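# Six arms lift marquee roof off posts onto table

## Task

Lift the roof of the marquee free of its four posts and set it down low on the tabletop, then open the grippers and withdraw the arms. It only counts if the roof stays where it is with no robot holding it. Every other object on the table should stay untouched: anything moved, leaning or knocked over counts against the result, and pushing a rigid object out of the work area fails the task.

## Robot and tools

Setup: six identical i2rt Big YAM arms, arm1 to arm6. Each has six revolute joints, a two-finger gripper and a wrist camera. Two fixed room cameras, cam_high and cam_low, also give views. All arms share one scene frame: origin on the floor, +z up, metres. The feet sit on the tabletop at about z=+0.72. Approximate foot positions and facing (degrees counter-clockwise from +x): arm1 (+0.29, +0.65) facing -102; arm2 (-0.22, +0.65) facing -85; arm3 (-0.31, -0.65) facing +99; arm4 (+0.24, -0.65) facing +83; arm5 (-0.70, -0.07) facing +8; arm6 (+0.70, +0.08) facing +166. So arm1 and arm2 are on the +y side reaching toward -y, arm3 and arm4 are on the -y side reaching toward +y, and arm5 and arm6 are at the -x and +x ends reaching inward. A hand reaches about 1.0 m from its joint1 axis. The 'hand' point is midway between the fingertips. Its z axis runs along the fingers and the fingers close along its y axis.

execute_actions: 'actions' is a list holding one action or none. An empty list only returns the state and images. An action is an object keyed by arm name. Under each arm goes 'joints', an object of absolute joint targets by name, not offsets. Arms you list start moving together and may finish at different times. Any arm or joint you leave out is not reset and may keep pushing toward an earlier target. 'cameras' is an optional list picking which images come back: a list of names, or 'all'. Left out or null also gives all, and [] gives none. Images arrive in the order given by the 'pictures' line. An unknown key, an unknown camera or an out-of-range number makes the call rejected and nothing moves.

Joint ranges, radians unless noted, with the done tolerance:
- joint1_rad -2.879..2.879 (±0.045): turns the whole arm about its foot, positive counter-clockwise seen from above. At 0 the arm extends along the direction its foot faces.
- joint2_rad 0..3.141 (±0.14): shoulder. At 0 the upper arm lies roughly level pointing back. Increasing it raises the arm and then brings it forward.
- joint3_rad 0..3.019 (±0.09): elbow. At 0 it is fully folded, and larger values open it.
- joint4_rad -1.692..1.57 (±0.055): hand pitch, positive tips the fingers up.
- joint5_rad -1.57..1.57 (±0.03): hand yaw, positive toward the arm's right.
- joint6_rad -2.094..2.094 (±0.035): hand roll, positive clockwise seen from behind the hand.
- gripper_m 0..0.093 metres (±0.003): fingertip gap. The grip force tops out near 50-62 N per pad, lower on some units.
With joint1 and joint6 at 0 and the hand level and pointing forward, the wrist camera sits above the hand looking at the fingertips. Joints move at different speeds, so the path between postures can bulge outward. Plan clearances with that in mind.

wait: 'seconds' from 0 to 10. It commands nothing new and returns the same state and images as an empty action.

zoom_image: 'camera' is one camera name. 'region' is [x0, y0, x1, y1] in pixels of that camera's most recent full 504x504 image, measured from the top-left, at most 504 by 504. It returns a sharper crop.

finished_scene: 'scene' is an integer 1 or 2. It closes that scene for good once the last command has been held, and reports whether the goal was met. Its result also states the next scene's task. Replying with no tool call ends everything.

Reading results: joint_positions gives the actual angles. joint_status tells how each commanded motion ended:
- 'off_target': the joint settled short and may still be pushing.
- 'contact_stop' or 'time_out': the joint holds where it stopped. After a time_out, a joint may keep a target clipped near its position and go on pushing, and on_its_own lists this. Send the reported position to relieve it.
- 'not_followed', under a 'joint command not followed' line with a 'cause:', means the self/inter-arm collision check held back that arm's targets. The gripper part still runs, and the arm may retry those targets on later actions.
- on_its_own lists what the call did not command. 'held at' there is the held target, not the actual position.
Torque readings are raw drive outputs with per-arm offset, scale and noise, so read them as rough load hints only. A target very close to the current angle may not move the joint. Unsupported loads make joints sag. If a result reports a stop, later execute_actions, wait and finished_scene calls in that same reply are skipped.

What to avoid:
- Arms never stop on contact and can push hard. Clamping two robots hard against each other fails the run, and a hard hit may. The collision check can react late, and it ignores fingers, gripper housings and wrist cameras between arms.
- Sustained pushing or holding heats motors. A MOTOR HOT line appears at 85 °C. At 100 °C an OVER-TEMPERATURE FAULT drops that whole arm, including its gripper, until it cools. Its unfinished keys then read 'limit_stop_at_motor_heat', and those targets must be resent. Don't let arms hold heavy loads or strain while you deliberate.
- Don't drop, slam or let the roof slip, and don't tip the posts or bump anything else. Keep rigid objects inside the work area.
- A loose object may occasionally get nudged by something outside your control.
- Finish with grippers open and arms pulled away, leaving the roof resting on its own low on the table.

Each tool is called after ">>>" in YAML: its name, and indented under it one key for each argument.

## Session

I'll start by looking at the current state and images.

>>> execute_actions:
  actions: []

Scene clock: 0.00 s.
Joint torques (N m, as the arm reports them, + toward a larger angle): no reading
Motor temperatures (°C, as the motors report them): arm1=[20 18 18 20 17 20] | arm2=[19 21 17 18 21 21] | arm3=[21 20 19 18 21 19] | arm4=[19 18 18 19 18 20] | arm5=[20 17 20 18 21 19] | arm6=[18 20 21 20 18 20]
arm1.joint_positions: joint1_rad=+0.234 joint2_rad=+0.409 joint3_rad=+0.540 joint4_rad=-1.241 joint5_rad=+0.216 joint6_rad=-0.389 gripper_m=+0.094
arm1.joint_status: not commanded
arm1.hand: x=+0.2592 y=+0.4604 z=+0.9914 quat_wxyz=(-0.037, -0.548, -0.799, +0.246) (m; scene frame)
arm2.joint_positions: joint1_rad=-0.335 joint2_rad=+0.531 joint3_rad=+0.398 joint4_rad=-0.987 joint5_rad=-0.251 joint6_rad=+0.290 gripper_m=+0.094
arm2.joint_status: not commanded
arm2.hand: x=-0.2319 y=+0.4327 z=+0.9344 quat_wxyz=(-0.246, -0.827, -0.502, +0.059) (m; scene frame)
arm3.joint_positions: joint1_rad=+0.111 joint2_rad=+0.347 joint3_rad=+0.638 joint4_rad=-1.390 joint5_rad=+0.292 joint6_rad=+0.494 gripper_m=+0.095
arm3.joint_status: not commanded
arm3.hand: x=-0.3091 y=-0.4804 z=+0.9524 quat_wxyz=(-0.226, +0.577, -0.769, -0.156) (m; scene frame)
arm4.joint_positions: joint1_rad=-0.185 joint2_rad=+0.485 joint3_rad=+0.476 joint4_rad=-1.108 joint5_rad=-0.159 joint6_rad=-0.548 gripper_m=+0.094
arm4.joint_status: not commanded
arm4.hand: x=+0.2724 y=-0.4449 z=+0.8772 quat_wxyz=(-0.184, +0.781, -0.575, -0.157) (m; scene frame)
arm5.joint_positions: joint1_rad=+0.397 joint2_rad=+0.413 joint3_rad=+0.596 joint4_rad=-1.287 joint5_rad=+0.087 joint6_rad=+0.238 gripper_m=+0.094
arm5.joint_status: not commanded
arm5.hand: x=-0.5279 y=+0.0062 z=+0.9793 quat_wxyz=(-0.230, +0.121, -0.964, -0.051) (m; scene frame)
arm6.joint_positions: joint1_rad=-0.293 joint2_rad=+0.490 joint3_rad=+0.440 joint4_rad=-1.037 joint5_rad=-0.301 joint6_rad=-0.193 gripper_m=+0.095
arm6.joint_status: not commanded
arm6.hand: x=+0.4944 y=+0.1488 z=+0.8866 quat_wxyz=(+0.049, +0.950, -0.138, -0.277) (m; scene frame)
pictures: arm1_cam_wrist, arm2_cam_wrist, arm3_cam_wrist, arm4_cam_wrist, arm5_cam_wrist, arm6_cam_wrist, cam_high, cam_low
Images, in order (width x height): arm1_cam_wrist 504x504, arm2_cam_wrist 504x504, arm3_cam_wrist 504x504, arm4_cam_wrist 504x504, arm5_cam_wrist 504x504, arm6_cam_wrist 504x504, cam_high 504x504, cam_low 504x504.

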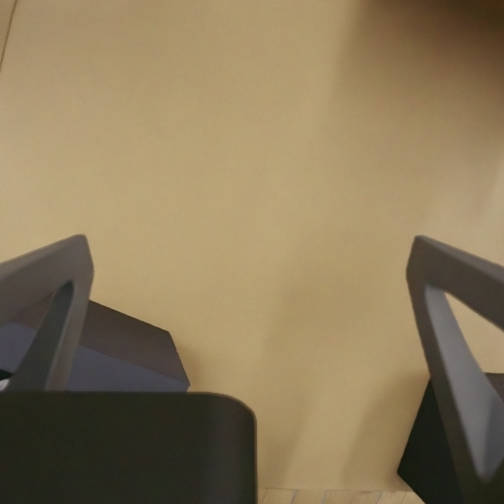

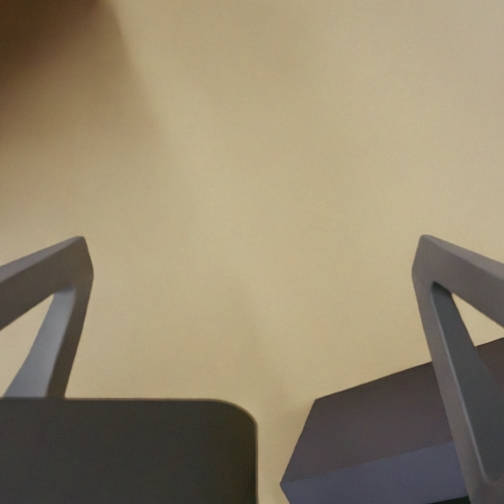

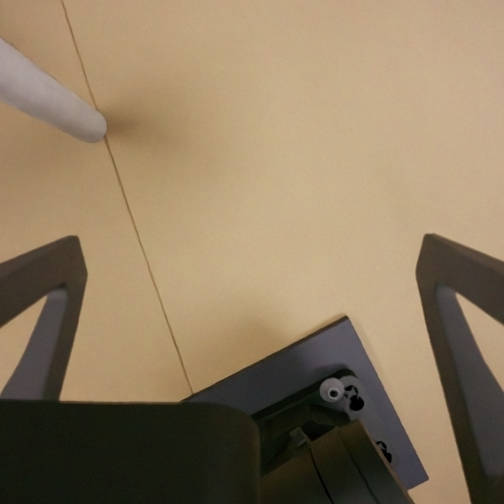

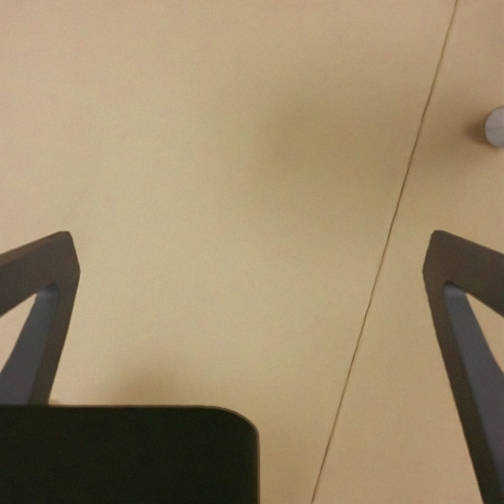

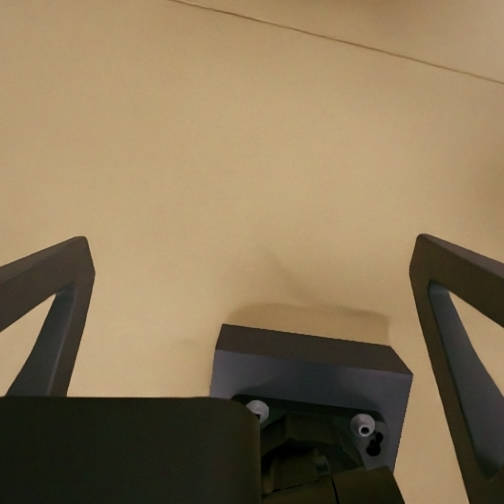

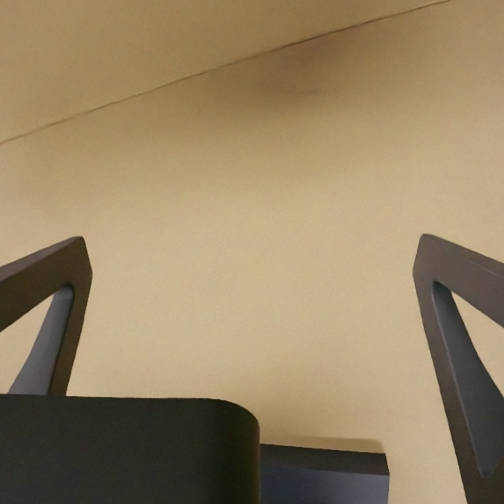

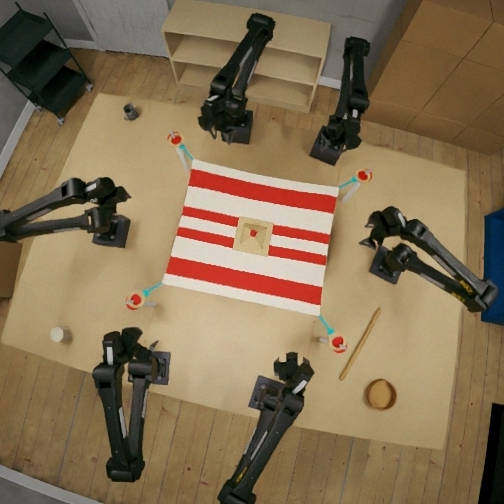

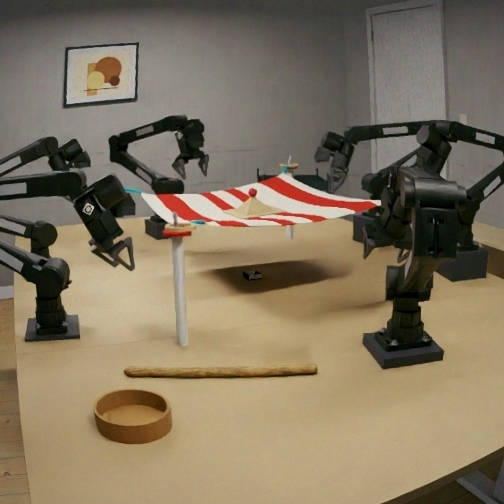

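>>> zoom_image:
  camera: "cam_high"
  region: [100, 110, 400, 410]

>>> zoom_image:
  camera: "cam_low"
  region: [100, 140, 400, 360]

>>> zoom_image:
  camera: "cam_low"
  region: [140, 195, 230, 255]

>>> zoom_image:
  camera: "cam_high"
  region: [300, 305, 370, 365]

Region (100, 110, 400, 410) of cam_high's 504x504 image, scaled by 1.680, with more detail than that image has.

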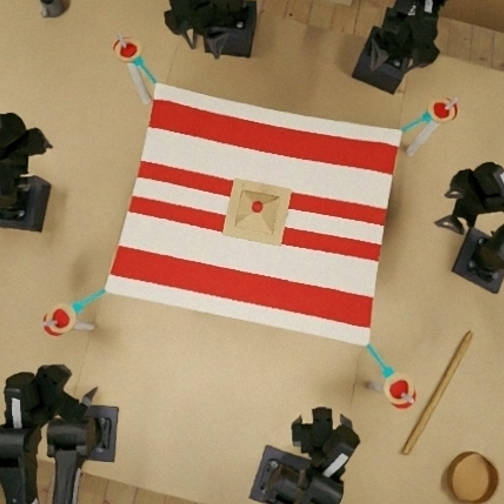

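Region (100, 140, 400, 360) of cam_low's 504x504 image, scaled by 1.680, with more detail than that image has; it fills the top 370 rows of this view, and the rest is white.

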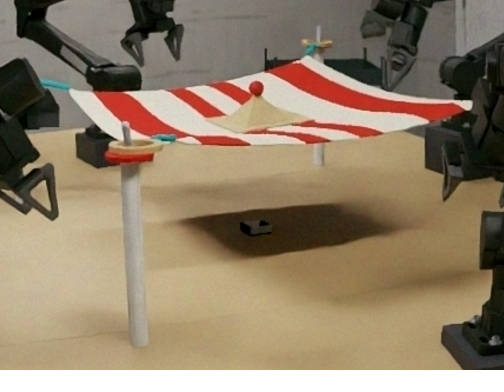

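Region (140, 195, 230, 255) of cam_low's 504x504 image, scaled by 5.600, with more detail than that image has.

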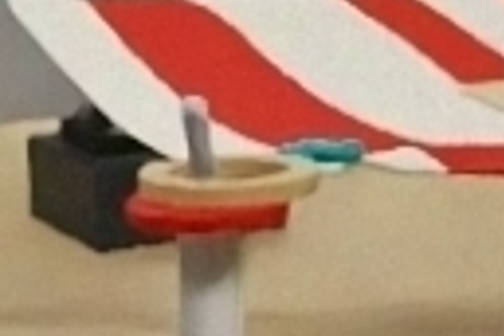

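Region (300, 305, 370, 365) of cam_high's 504x504 image, scaled by 7.200, with more detail than that image has; it fills the top 432 rows of this view, and the rest is white.

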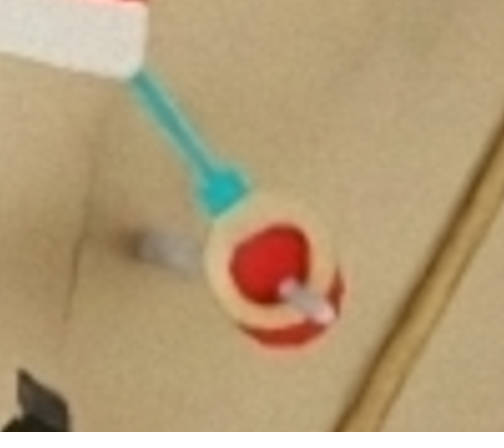

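>>> execute_actions:
  actions:
    - {"arm1":{"joints":{"joint1_rad":0.41,"joint2_rad":0.85,"joint3_rad":1.2,"joint4_rad":-1.5,"joint5_rad":0.0,"joint6_rad":1.07}},"arm2":{"joints":{"joint1_rad":-0.44,"joint2_rad":0.9,"joint3_rad":1.2,"joint4_rad":-1.45,"joint5_rad":0.0,"joint6_rad":-1.22}},"arm3":{"joints":{"joint1_rad":-0.07,"joint2_rad":0.85,"joint3_rad":1.25,"joint4_rad":-1.55,"joint5_rad":0.0,"joint6_rad":0.96}},"arm4":{"joints":{"joint1_rad":-0.22,"joint2_rad":0.9,"joint3_rad":1.3,"joint4_rad":-1.55,"joint5_rad":0.0,"joint6_rad":-1.22}},"arm5":{"joints":{"joint4_rad":-0.4,"joint5_rad":0.0}},"arm6":{"joints":{"joint3_rad":1.2}}}

Scene clock: 122.13 s.
Joint torques (N m, as the arm reports them, + toward a larger angle): arm1=[-1.57 -2.34 13.9   0.14 -0.01  0.01] | arm2=[-0.21 -4.13 11.79  0.89  0.   -0.15] | arm3=[-0.66 -4.17 11.08  0.37 -0.02  0.  ] | arm4=[-0.39 -4.1  14.39  0.12 -0.1   0.  ] | arm5=[-0.82  0.96 14.72  2.53 -0.13 -0.06] | arm6=[ 0.36  1.58 12.86  2.16 -0.04 -0.02]
Motor temperatures (°C, as the motors report them): arm1=[20 18 32 20 17 20] | arm2=[19 21 28 18 21 21] | arm3=[21 20 29 18 21 19] | arm4=[19 18 30 19 18 20] | arm5=[20 17 32 19 21 19] | arm6=[18 20 32 20 18 20]
arm1.joint_positions: joint1_rad=+0.405 joint2_rad=+0.849 joint3_rad=+1.146 joint4_rad=-1.488 joint5_rad=+0.003 joint6_rad=+1.063 gripper_m=+0.094
arm1.joint_status: all done
arm1.hand: x=+0.3467 y=+0.3741 z=+1.1571 quat_wxyz=(-0.182, -0.922, -0.340, +0.033) (m; scene frame)
arm2.joint_positions: joint1_rad=-0.433 joint2_rad=+0.904 joint3_rad=+1.146 joint4_rad=-1.443 joint5_rad=-0.003 joint6_rad=-1.206 gripper_m=+0.094
arm2.joint_status: all done
arm2.hand: x=-0.3251 y=+0.3656 z=+1.1517 quat_wxyz=(-0.008, -0.342, -0.922, +0.180) (m; scene frame)
arm3.joint_positions: joint1_rad=-0.067 joint2_rad=+0.856 joint3_rad=+1.196 joint4_rad=-1.542 joint5_rad=+0.003 joint6_rad=+0.950 gripper_m=+0.095
arm3.joint_status: all done
arm3.hand: x=-0.3405 y=-0.3790 z=+1.0913 quat_wxyz=(-0.055, +0.347, -0.919, -0.177) (m; scene frame)
arm4.joint_positions: joint1_rad=-0.211 joint2_rad=+0.898 joint3_rad=+1.255 joint4_rad=-1.533 joint5_rad=-0.003 joint6_rad=-1.210 gripper_m=+0.094
arm4.joint_status: all done
arm4.hand: x=+0.3294 y=-0.3762 z=+1.1083 quat_wxyz=(-0.200, +0.925, -0.322, -0.009) (m; scene frame)
arm5.joint_positions: joint1_rad=+0.397 joint2_rad=+0.413 joint3_rad=+0.596 joint4_rad=-0.419 joint5_rad=+0.003 joint6_rad=+0.238 gripper_m=+0.094
arm5.joint_status: all done
arm5.hand: x=-0.4221 y=+0.0799 z=+1.1415 quat_wxyz=(-0.576, +0.102, -0.778, -0.230) (m; scene frame)
arm6.joint_positions: joint1_rad=-0.293 joint2_rad=+0.490 joint3_rad=+1.158 joint4_rad=-1.037 joint5_rad=-0.301 joint6_rad=-0.193 gripper_m=+0.095
arm6.joint_status: all done
arm6.hand: x=+0.4718 y=+0.1644 z=+1.2673 quat_wxyz=(-0.089, +0.815, -0.064, -0.568) (m; scene frame)
pictures: arm1_cam_wrist, arm2_cam_wrist, arm3_cam_wrist, arm4_cam_wrist, arm5_cam_wrist, arm6_cam_wrist, cam_high, cam_low
Images, in order (width x height): arm1_cam_wrist 504x504, arm2_cam_wrist 504x504, arm3_cam_wrist 504x504, arm4_cam_wrist 504x504, arm5_cam_wrist 504x504, arm6_cam_wrist 504x504, cam_high 504x504, cam_low 504x504.

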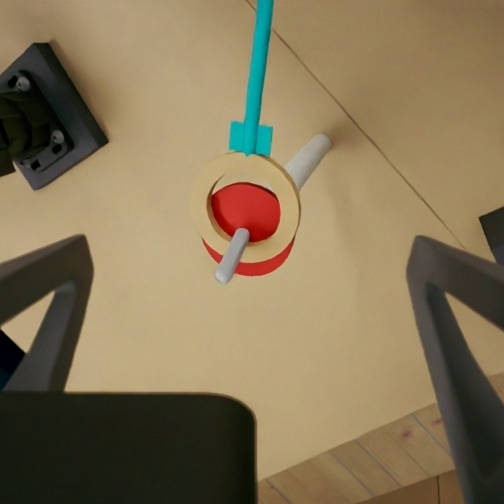

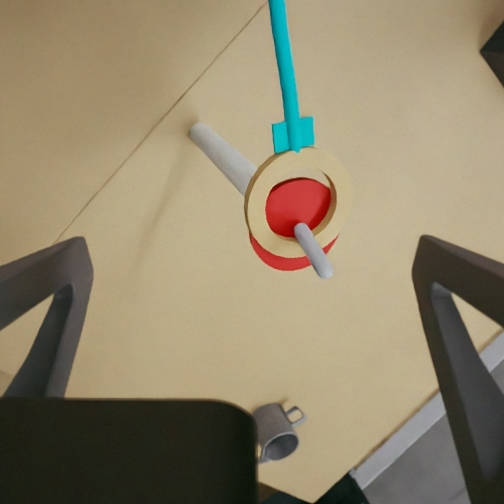

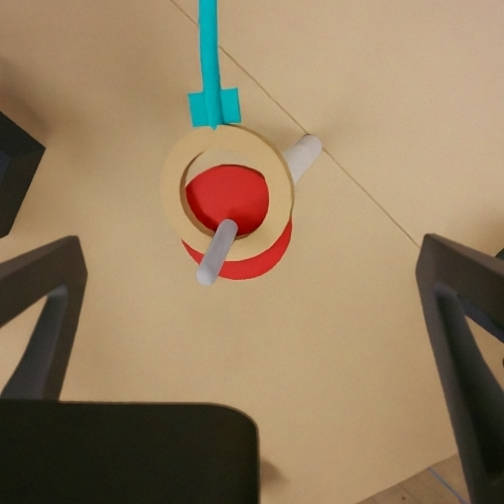

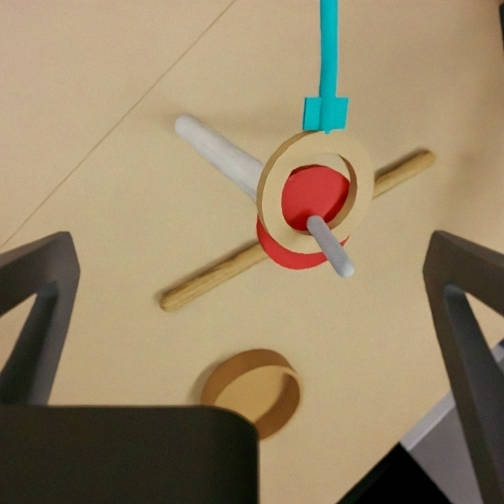

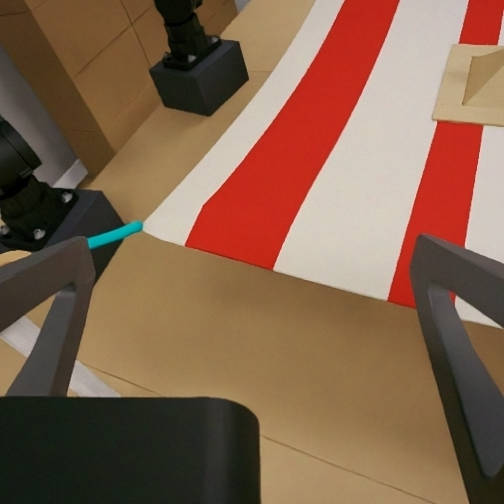

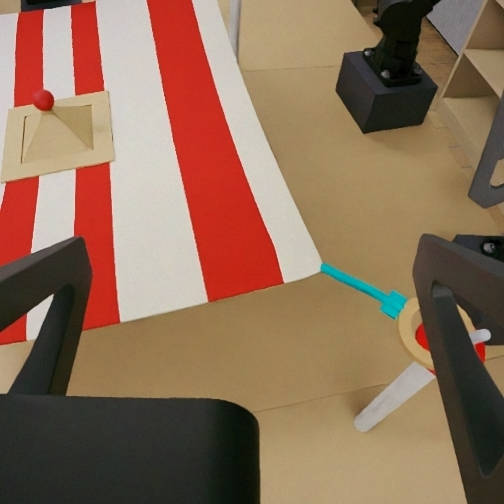

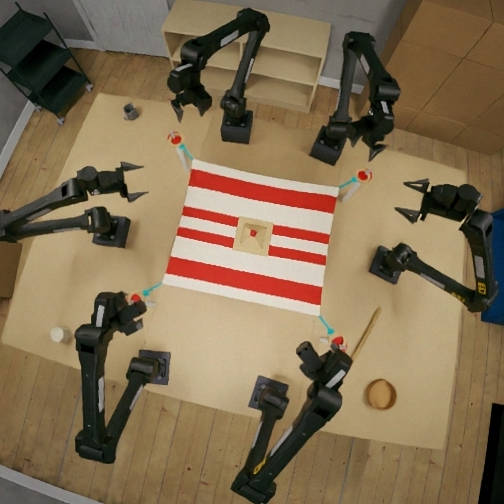

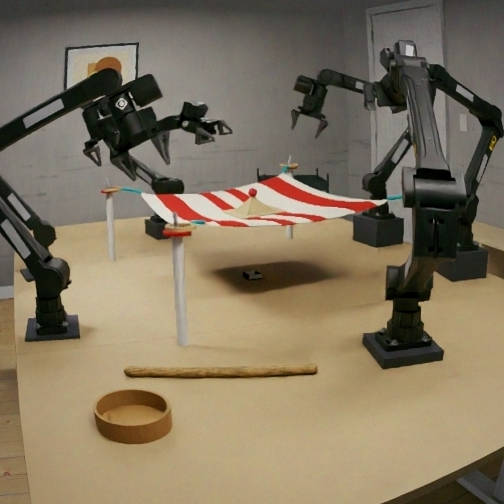

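>>> zoom_image:
  camera: "arm6_cam_wrist"
  region: [340, 250, 504, 400]

>>> zoom_image:
  camera: "arm3_cam_wrist"
  region: [130, 70, 350, 300]

>>> zoom_image:
  camera: "cam_low"
  region: [85, 170, 155, 215]

Region (340, 250, 504, 400) of arm6_cam_wrist's 504x504 image, scaled by 3.073, with more detail than that image has; it fills the top 461 rows of this view, and the rest is white.

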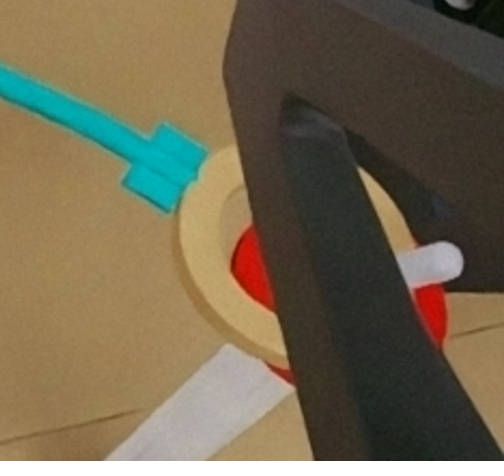

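Region (130, 70, 350, 300) of arm3_cam_wrist's 504x504 image, scaled by 2.191, with more detail than that image has; it fills the left 482 columns of this view, and the rest is white.

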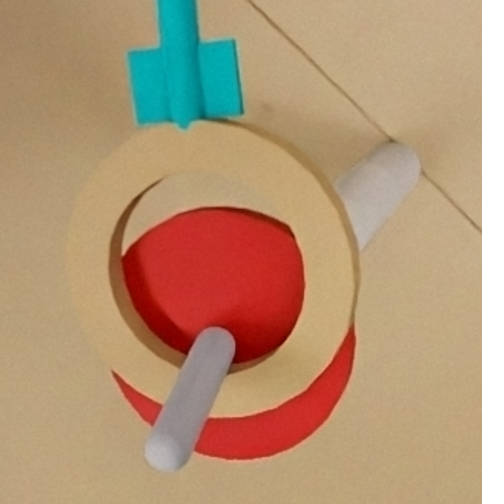

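Region (85, 170, 155, 215) of cam_low's 504x504 image, scaled by 7.200, with more detail than that image has; it fills the top 324 rows of this view, and the rest is white.

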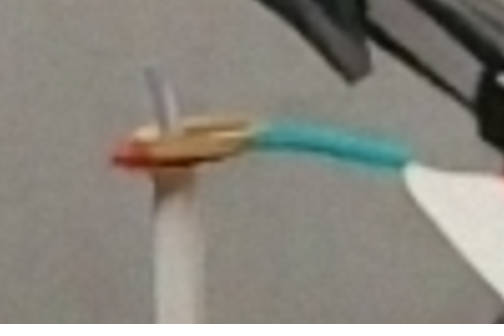

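>>> execute_actions:
  actions:
    - {"arm1":{"joints":{"joint1_rad":0.608,"joint2_rad":1.132,"joint3_rad":1.22,"joint4_rad":-1.62,"joint5_rad":0.0,"joint6_rad":1.275}},"arm2":{"joints":{"joint1_rad":-0.646,"joint2_rad":1.27,"joint3_rad":1.32,"joint4_rad":-1.578,"joint5_rad":0.0,"joint6_rad":-1.435}},"arm3":{"joints":{"joint1_rad":0.072,"joint2_rad":1.097,"joint3_rad":1.32,"joint4_rad":-1.69,"joint5_rad":0.0,"joint6_rad":1.11}},"arm4":{"joints":{"joint1_rad":-0.41,"joint2_rad":1.273,"joint3_rad":1.48,"joint4_rad":-1.69,"joint5_rad":0.0,"joint6_rad":-1.405}},"arm5":{"joints":{"joint1_rad":-0.1,"joint2_rad":0.0,"joint3_rad":0.0,"joint4_rad":0.0,"joint5_rad":0.0}},"arm6":{"joints":{"joint1_rad":0.2,"joint2_rad":0.0,"joint3_rad":0.0,"joint4_rad":0.0,"joint5_rad":0.0}}}

Scene clock: 243.83 s.
Joint torques (N m, as the arm reports them, + toward a larger angle): arm1=[-1.81 -6.63 13.   -0.65  0.08  0.03] | arm2=[  0.13 -11.23  10.21   0.1   -0.06  -0.18] | arm3=[-0.63 -7.58  9.66 -0.13  0.04  0.04] | arm4=[  0.13 -11.97  13.33  -0.41  -0.15  -0.03] | arm5=[-0.8   2.67 13.65  1.77 -0.04 -0.06] | arm6=[ 0.68  2.21 11.66  2.98  0.14 -0.01]
Motor temperatures (°C, as the motors report them): arm1=[20 18 40 20 17 20] | arm2=[19 21 34 18 21 21] | arm3=[21 20 35 18 21 19] | arm4=[19 18 35 19 18 20] | arm5=[20 17 37 19 21 19] | arm6=[18 20 34 20 18 20]
arm1.joint_positions: joint1_rad=+0.606 joint2_rad=+1.148 joint3_rad=+1.173 joint4_rad=-1.608 joint5_rad=+0.001 joint6_rad=+1.268 gripper_m=+0.094
arm1.joint_status: all done
arm1.hand: x=+0.4109 y=+0.3648 z=+1.0808 quat_wxyz=(+0.010, -0.939, -0.344, +0.003) (m; scene frame)
arm2.joint_positions: joint1_rad=-0.643 joint2_rad=+1.292 joint3_rad=+1.283 joint4_rad=-1.570 joint5_rad=-0.001 joint6_rad=-1.422 gripper_m=+0.094
arm2.joint_status: all done
arm2.hand: x=-0.4140 y=+0.3405 z=+1.0821 quat_wxyz=(-0.006, -0.344, -0.939, -0.008) (m; scene frame)
arm3.joint_positions: joint1_rad=+0.072 joint2_rad=+1.106 joint3_rad=+1.286 joint4_rad=-1.675 joint5_rad=+0.002 joint6_rad=+1.100 gripper_m=+0.095
arm3.joint_status: all done
joint sent to its limit — the command would take arm3.joint4_rad past its lower limit, so that joint was sent only as far as its limit.
arm3.hand: x=-0.3855 y=-0.3526 z=+1.0545 quat_wxyz=(-0.012, +0.347, -0.937, -0.037) (m; scene frame)
arm4.joint_positions: joint1_rad=-0.407 joint2_rad=+1.284 joint3_rad=+1.445 joint4_rad=-1.675 joint5_rad=-0.001 joint6_rad=-1.396 gripper_m=+0.094
arm4.joint_status: all done
arm4.hand: x=+0.4202 y=-0.3286 z=+1.0621 quat_wxyz=(-0.033, +0.942, -0.333, +0.001) (m; scene frame)
arm5.joint_positions: joint1_rad=-0.098 joint2_rad=+0.021 joint3_rad=+0.005 joint4_rad=-0.029 joint5_rad=+0.001 joint6_rad=+0.238 gripper_m=+0.094
arm5.joint_status: joint1_rad not_followed (moved -0.494 of -0.497); joint2_rad not_followed (moved -0.391 of -0.413); joint3_rad not_followed (moved -0.591 of -0.596); joint4_rad not_followed (moved +0.390 of +0.419); joint5_rad not_followed (moved -0.002 of -0.003)
joint sent to its limit — the command would take arm5.joint2_rad past its lower limit, so that joint was sent only as far as its limit.
arm5.hand: x=-0.4272 y=-0.0684 z=+0.9718 quat_wxyz=(-0.684, -0.085, -0.719, -0.091) (m; scene frame)
arm6.joint_positions: joint1_rad=+0.197 joint2_rad=+0.004 joint3_rad=-0.004 joint4_rad=-0.026 joint5_rad=-0.003 joint6_rad=-0.193 gripper_m=+0.095
arm6.joint_status: all done
arm6.hand: x=+0.4308 y=+0.0978 z=+0.9373 quat_wxyz=(-0.090, +0.714, +0.047, -0.692) (m; scene frame)
pictures: arm1_cam_wrist, arm2_cam_wrist, arm3_cam_wrist, arm4_cam_wrist, arm5_cam_wrist, arm6_cam_wrist, cam_high, cam_low
joint command not followed: on one or more control steps a check withheld the commanded joint targets of the arm5 arm, and it was not sent them on those steps. On the call's last step the targets were still withheld.
cause: the commanded joint targets would bring two parts of the arm too close to each other (its shoulder (the part past joint 1) and its forearm (the part past joint 3)); next, command targets that bring no two parts of the arm closer together.
Images, in order (width x height): arm1_cam_wrist 504x504, arm2_cam_wrist 504x504, arm3_cam_wrist 504x504, arm4_cam_wrist 504x504, arm5_cam_wrist 504x504, arm6_cam_wrist 504x504, cam_high 504x504, cam_low 504x504.

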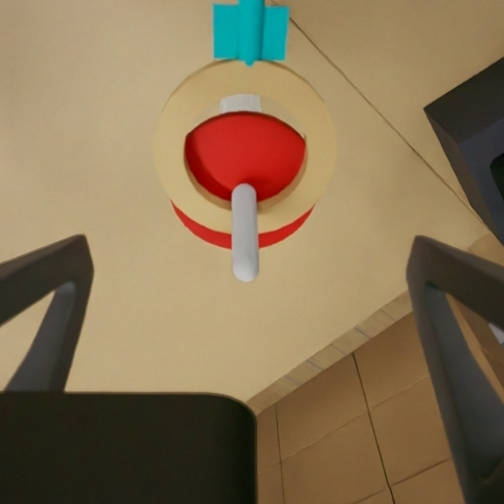

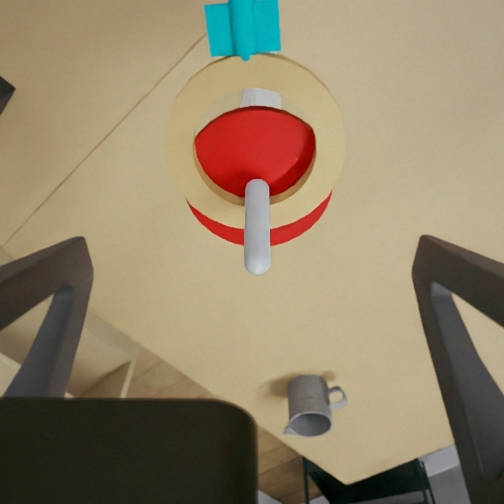

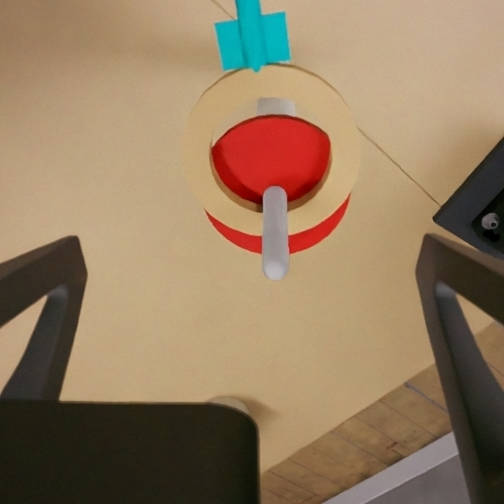

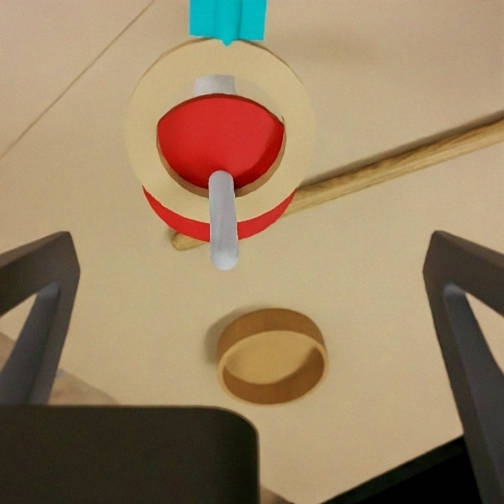

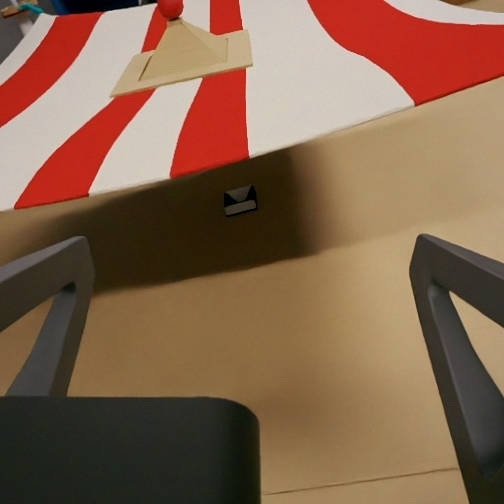

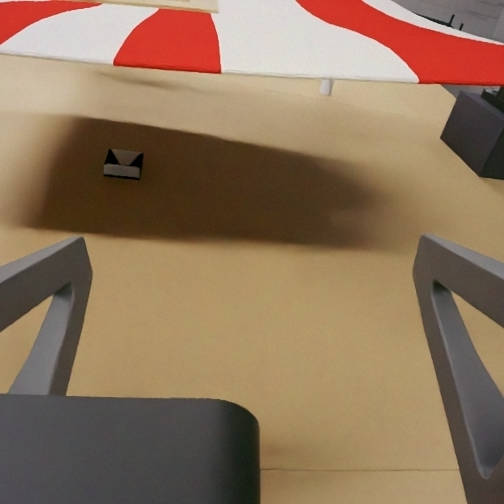

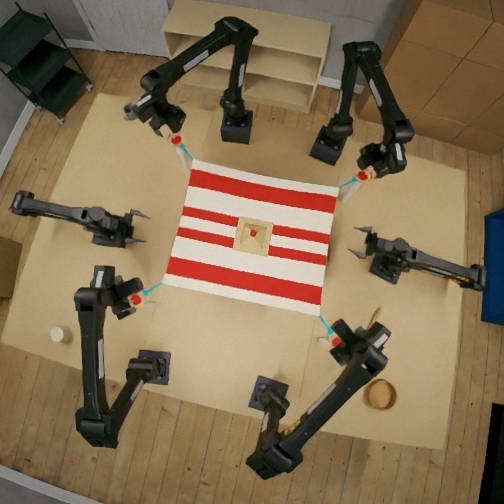

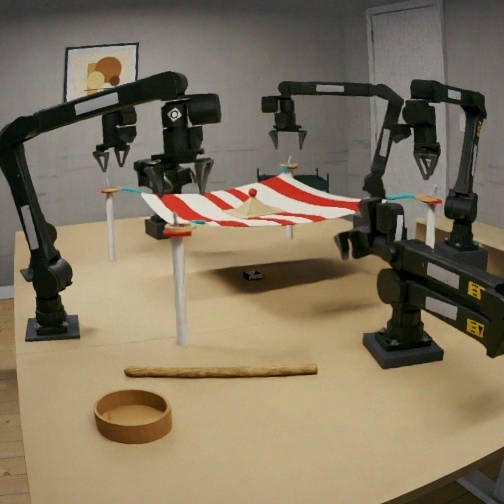

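>>> zoom_image:
  camera: "arm1_cam_wrist"
  region: [125, 40, 375, 290]

>>> zoom_image:
  camera: "arm2_cam_wrist"
  region: [125, 40, 375, 290]

>>> zoom_image:
  camera: "arm3_cam_wrist"
  region: [125, 40, 375, 290]

>>> zoom_image:
  camera: "arm4_cam_wrist"
  region: [100, 20, 350, 270]

Region (125, 40, 375, 290) of arm1_cam_wrist's 504x504 image, scaled by 2.016, with more detail than that image has.

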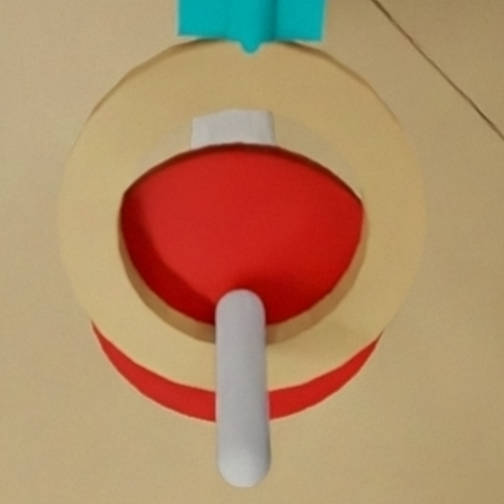

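Region (125, 40, 375, 290) of arm2_cam_wrist's 504x504 image, scaled by 2.016, with more detail than that image has.

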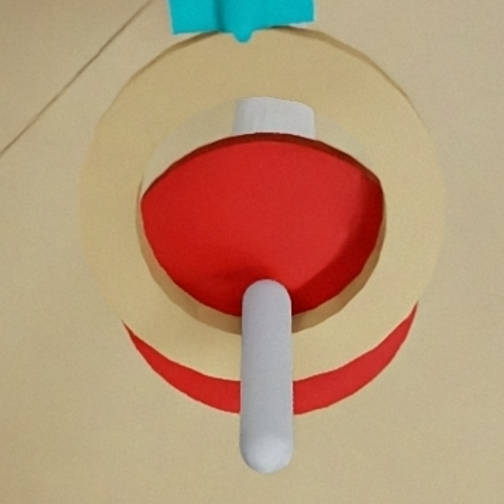

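Region (125, 40, 375, 290) of arm3_cam_wrist's 504x504 image, scaled by 2.016, with more detail than that image has.

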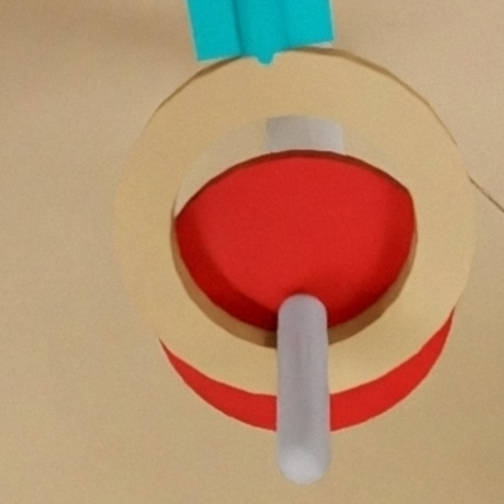

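Region (100, 20, 350, 270) of arm4_cam_wrist's 504x504 image, scaled by 2.016, with more detail than that image has.

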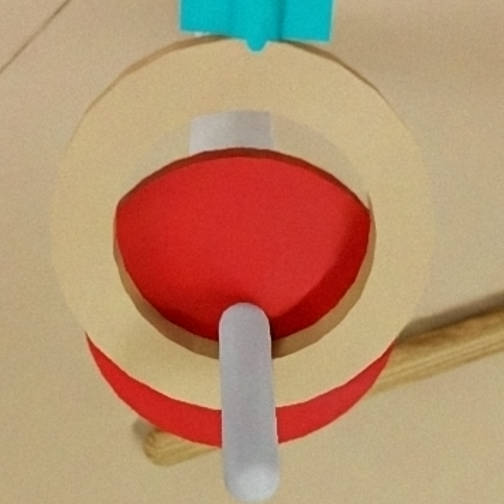

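>>> execute_actions:
  actions:
    - {"arm1":{"joints":{"joint3_rad":1.067,"joint4_rad":-1.467}},"arm2":{"joints":{"joint3_rad":1.17,"joint4_rad":-1.423}},"arm3":{"joints":{"joint2_rad":1.117,"joint3_rad":1.169,"joint4_rad":-1.59}},"arm4":{"joints":{"joint1_rad":-0.4,"joint2_rad":1.278,"joint3_rad":1.318,"joint4_rad":-1.575}},"arm5":{"joints":{"joint1_rad":-0.1,"joint2_rad":0.05,"joint3_rad":0.12,"joint4_rad":-0.1,"joint5_rad":0.0}}}
  cameras: ["arm1_cam_wrist","arm2_cam_wrist","arm3_cam_wrist","arm4_cam_wrist","cam_low"]

Scene clock: 312.53 s.
Joint torques (N m, as the arm reports them, + toward a larger angle): arm1=[-1.7  -5.82  8.68  0.51  0.08  0.03] | arm2=[  0.13 -11.03   7.9    0.79  -0.06  -0.16] | arm3=[-0.3  -7.16  7.65  0.56  0.04  0.03] | arm4=[  1.02 -10.81   9.61   0.77  -0.15  -0.03] | arm5=[-1.08  3.16 17.22  1.38 -0.07 -0.06] | arm6=[ 0.65  2.27 11.7   3.14  0.15  0.  ]
Motor temperatures (°C, as the motors report them): arm1=[20 19 41 20 17 20] | arm2=[19 22 33 18 21 21] | arm3=[21 21 34 18 21 19] | arm4=[19 20 34 19 18 20] | arm5=[20 17 38 19 21 19] | arm6=[18 20 34 20 18 20]
arm1.joint_positions: joint1_rad=+0.606 joint2_rad=+1.141 joint3_rad=+1.069 joint4_rad=-1.481 joint5_rad=+0.001 joint6_rad=+1.268 gripper_m=+0.094
arm1.joint_status: all done
arm1.hand: x=+0.4119 y=+0.3618 z=+1.0426 quat_wxyz=(-0.004, -0.939, -0.344, +0.003) (m; scene frame)
arm2.joint_positions: joint1_rad=-0.643 joint2_rad=+1.284 joint3_rad=+1.166 joint4_rad=-1.434 joint5_rad=-0.001 joint6_rad=-1.422 gripper_m=+0.094
arm2.joint_status: all done
arm2.hand: x=-0.4140 y=+0.3398 z=+1.0408 quat_wxyz=(-0.003, -0.344, -0.939, +0.006) (m; scene frame)
arm3.joint_positions: joint1_rad=+0.072 joint2_rad=+1.117 joint3_rad=+1.163 joint4_rad=-1.601 joint5_rad=+0.002 joint6_rad=+1.100 gripper_m=+0.095
arm3.joint_status: all done
arm3.hand: x=-0.3838 y=-0.3572 z=+1.0044 quat_wxyz=(-0.008, +0.347, -0.938, -0.008) (m; scene frame)
arm4.joint_positions: joint1_rad=-0.407 joint2_rad=+1.278 joint3_rad=+1.329 joint4_rad=-1.591 joint5_rad=-0.001 joint6_rad=-1.396 gripper_m=+0.094
arm4.joint_status: all done
arm4.hand: x=+0.4180 y=-0.3320 z=+1.0196 quat_wxyz=(-0.020, +0.943, -0.333, -0.001) (m; scene frame)
arm5.joint_positions: joint1_rad=-0.098 joint2_rad=+0.044 joint3_rad=+0.075 joint4_rad=-0.090 joint5_rad=+0.001 joint6_rad=+0.238 gripper_m=+0.094
arm5.joint_status: all done
arm5.hand: x=-0.4256 y=-0.0687 z=+0.9947 quat_wxyz=(-0.679, -0.085, -0.724, -0.091) (m; scene frame)
arm6.joint_positions: joint1_rad=+0.197 joint2_rad=+0.004 joint3_rad=-0.004 joint4_rad=-0.026 joint5_rad=-0.003 joint6_rad=-0.193 gripper_m=+0.095
arm6.joint_status: not commanded
arm6.hand: x=+0.4308 y=+0.0978 z=+0.9373 quat_wxyz=(-0.090, +0.714, +0.047, -0.692) (m; scene frame)
pictures: arm1_cam_wrist, arm2_cam_wrist, arm3_cam_wrist, arm4_cam_wrist, cam_low
joint command not followed: on one or more control steps a check withheld the commanded joint targets of the arm5 arm, and it was not sent them on those steps.
cause: the commanded joint targets would bring two parts of the arm too close to each other (its shoulder (the part past joint 1) and its forearm (the part past joint 3)); next, command targets that bring no two parts of the arm closer together.
Images, in order (width x height): arm1_cam_wrist 504x504, arm2_cam_wrist 504x504, arm3_cam_wrist 504x504, arm4_cam_wrist 504x504, cam_low 504x504.

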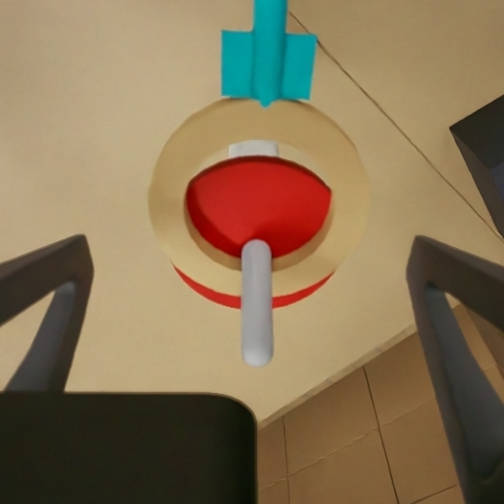

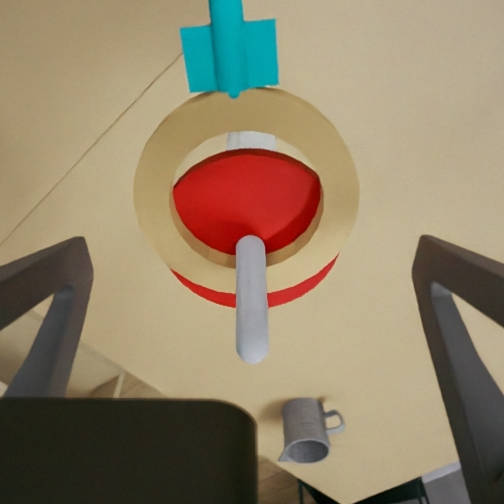

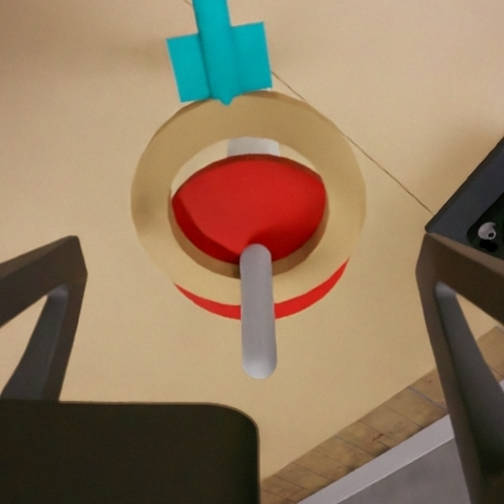

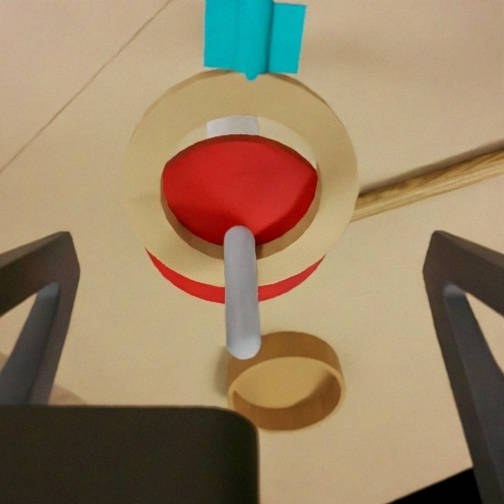

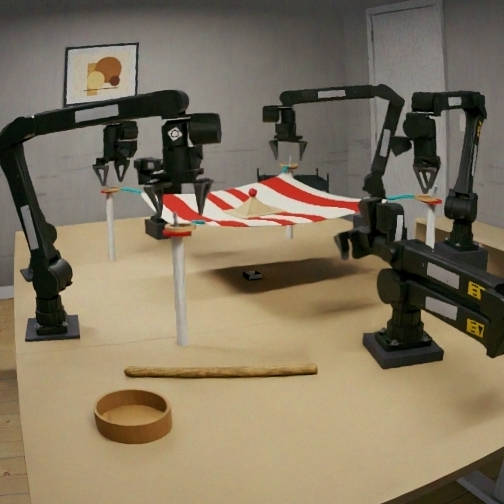

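>>> execute_actions:
  actions:
    - {"arm1":{"joints":{"joint2_rad":1.141,"joint3_rad":0.976,"joint4_rad":-1.374}},"arm2":{"joints":{"joint2_rad":1.284,"joint3_rad":1.075,"joint4_rad":-1.313}},"arm3":{"joints":{"joint2_rad":1.117,"joint3_rad":1.079,"joint4_rad":-1.501}},"arm4":{"joints":{"joint2_rad":1.278,"joint3_rad":1.211,"joint4_rad":-1.478}}}
  cameras: ["arm1_cam_wrist","arm2_cam_wrist","arm3_cam_wrist","arm4_cam_wrist","cam_low"]

Scene clock: 337.20 s.
Joint torques (N m, as the arm reports them, + toward a larger angle): arm1=[-1.78 -5.31  8.78  0.53  0.08  0.03] | arm2=[ 0.25 -9.34  7.64  0.93 -0.04 -0.17] | arm3=[-0.38 -6.76  7.75  0.53  0.05  0.02] | arm4=[  1.02 -10.8    9.48   0.74  -0.16  -0.02] | arm5=[-0.98  3.25 17.24  1.41 -0.07 -0.06] | arm6=[ 0.58  2.34 11.67  3.07  0.14 -0.01]
Motor temperatures (°C, as the motors report them): arm1=[20 19 37 20 17 20] | arm2=[19 22 30 18 21 21] | arm3=[21 21 33 18 21 19] | arm4=[19 20 31 19 18 20] | arm5=[20 17 43 19 21 19] | arm6=[18 20 35 20 18 20]
arm1.joint_positions: joint1_rad=+0.606 joint2_rad=+1.141 joint3_rad=+0.978 joint4_rad=-1.388 joint5_rad=+0.001 joint6_rad=+1.268 gripper_m=+0.094
arm1.joint_status: all done
arm1.hand: x=+0.4103 y=+0.3651 z=+1.0083 quat_wxyz=(-0.005, -0.939, -0.344, +0.003) (m; scene frame)
arm2.joint_positions: joint1_rad=-0.643 joint2_rad=+1.284 joint3_rad=+1.072 joint4_rad=-1.324 joint5_rad=-0.001 joint6_rad=-1.422 gripper_m=+0.094
arm2.joint_status: all done
arm2.hand: x=-0.4126 y=+0.3418 z=+1.0052 quat_wxyz=(-0.002, -0.344, -0.939, +0.014) (m; scene frame)
arm3.joint_positions: joint1_rad=+0.072 joint2_rad=+1.117 joint3_rad=+1.074 joint4_rad=-1.511 joint5_rad=+0.002 joint6_rad=+1.100 gripper_m=+0.095
arm3.joint_status: all done
arm3.hand: x=-0.3834 y=-0.3569 z=+0.9703 quat_wxyz=(-0.008, +0.347, -0.938, -0.008) (m; scene frame)
arm4.joint_positions: joint1_rad=-0.407 joint2_rad=+1.278 joint3_rad=+1.223 joint4_rad=-1.494 joint5_rad=-0.001 joint6_rad=-1.396 gripper_m=+0.094
arm4.joint_status: all done
arm4.hand: x=+0.4167 y=-0.3337 z=+0.9790 quat_wxyz=(-0.015, +0.943, -0.333, -0.002) (m; scene frame)
arm5.joint_positions: joint1_rad=-0.098 joint2_rad=+0.044 joint3_rad=+0.075 joint4_rad=-0.090 joint5_rad=+0.001 joint6_rad=+0.238 gripper_m=+0.094
arm5.joint_status: not commanded
arm5.hand: x=-0.4256 y=-0.0687 z=+0.9947 quat_wxyz=(-0.679, -0.085, -0.724, -0.091) (m; scene frame)
arm6.joint_positions: joint1_rad=+0.197 joint2_rad=+0.004 joint3_rad=-0.004 joint4_rad=-0.026 joint5_rad=-0.003 joint6_rad=-0.193 gripper_m=+0.095
arm6.joint_status: not commanded
arm6.hand: x=+0.4308 y=+0.0978 z=+0.9373 quat_wxyz=(-0.090, +0.714, +0.047, -0.692) (m; scene frame)
pictures: arm1_cam_wrist, arm2_cam_wrist, arm3_cam_wrist, arm4_cam_wrist, cam_low
Images, in order (width x height): arm1_cam_wrist 504x504, arm2_cam_wrist 504x504, arm3_cam_wrist 504x504, arm4_cam_wrist 504x504, cam_low 504x504.

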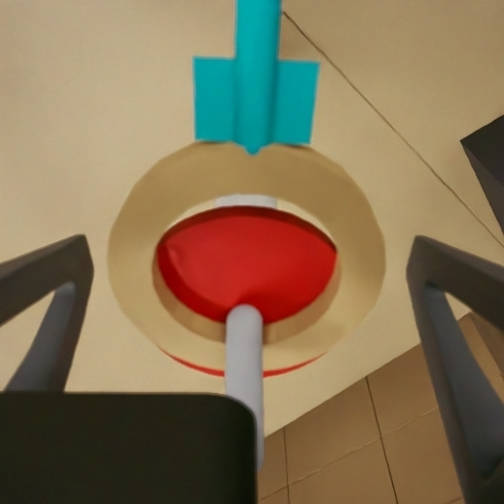

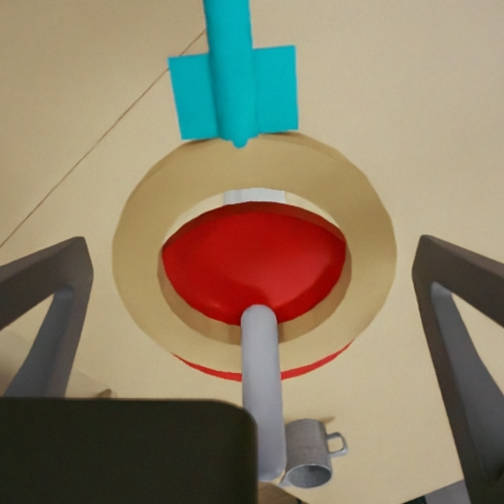

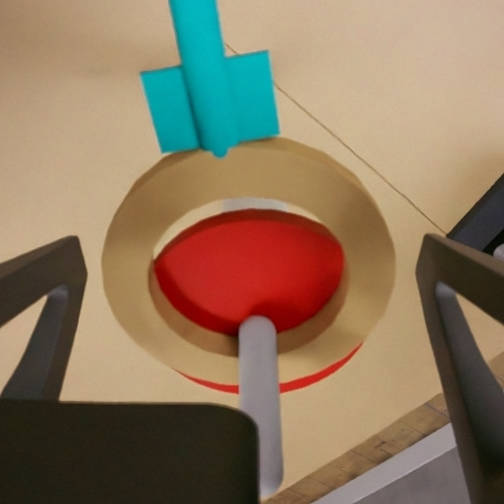

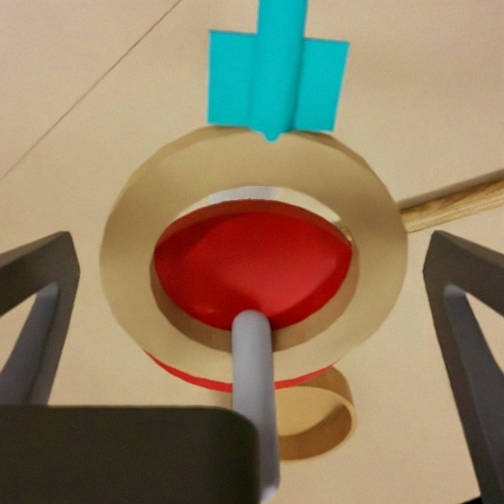

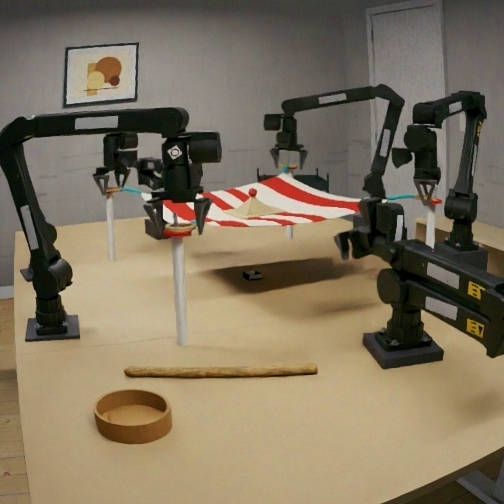

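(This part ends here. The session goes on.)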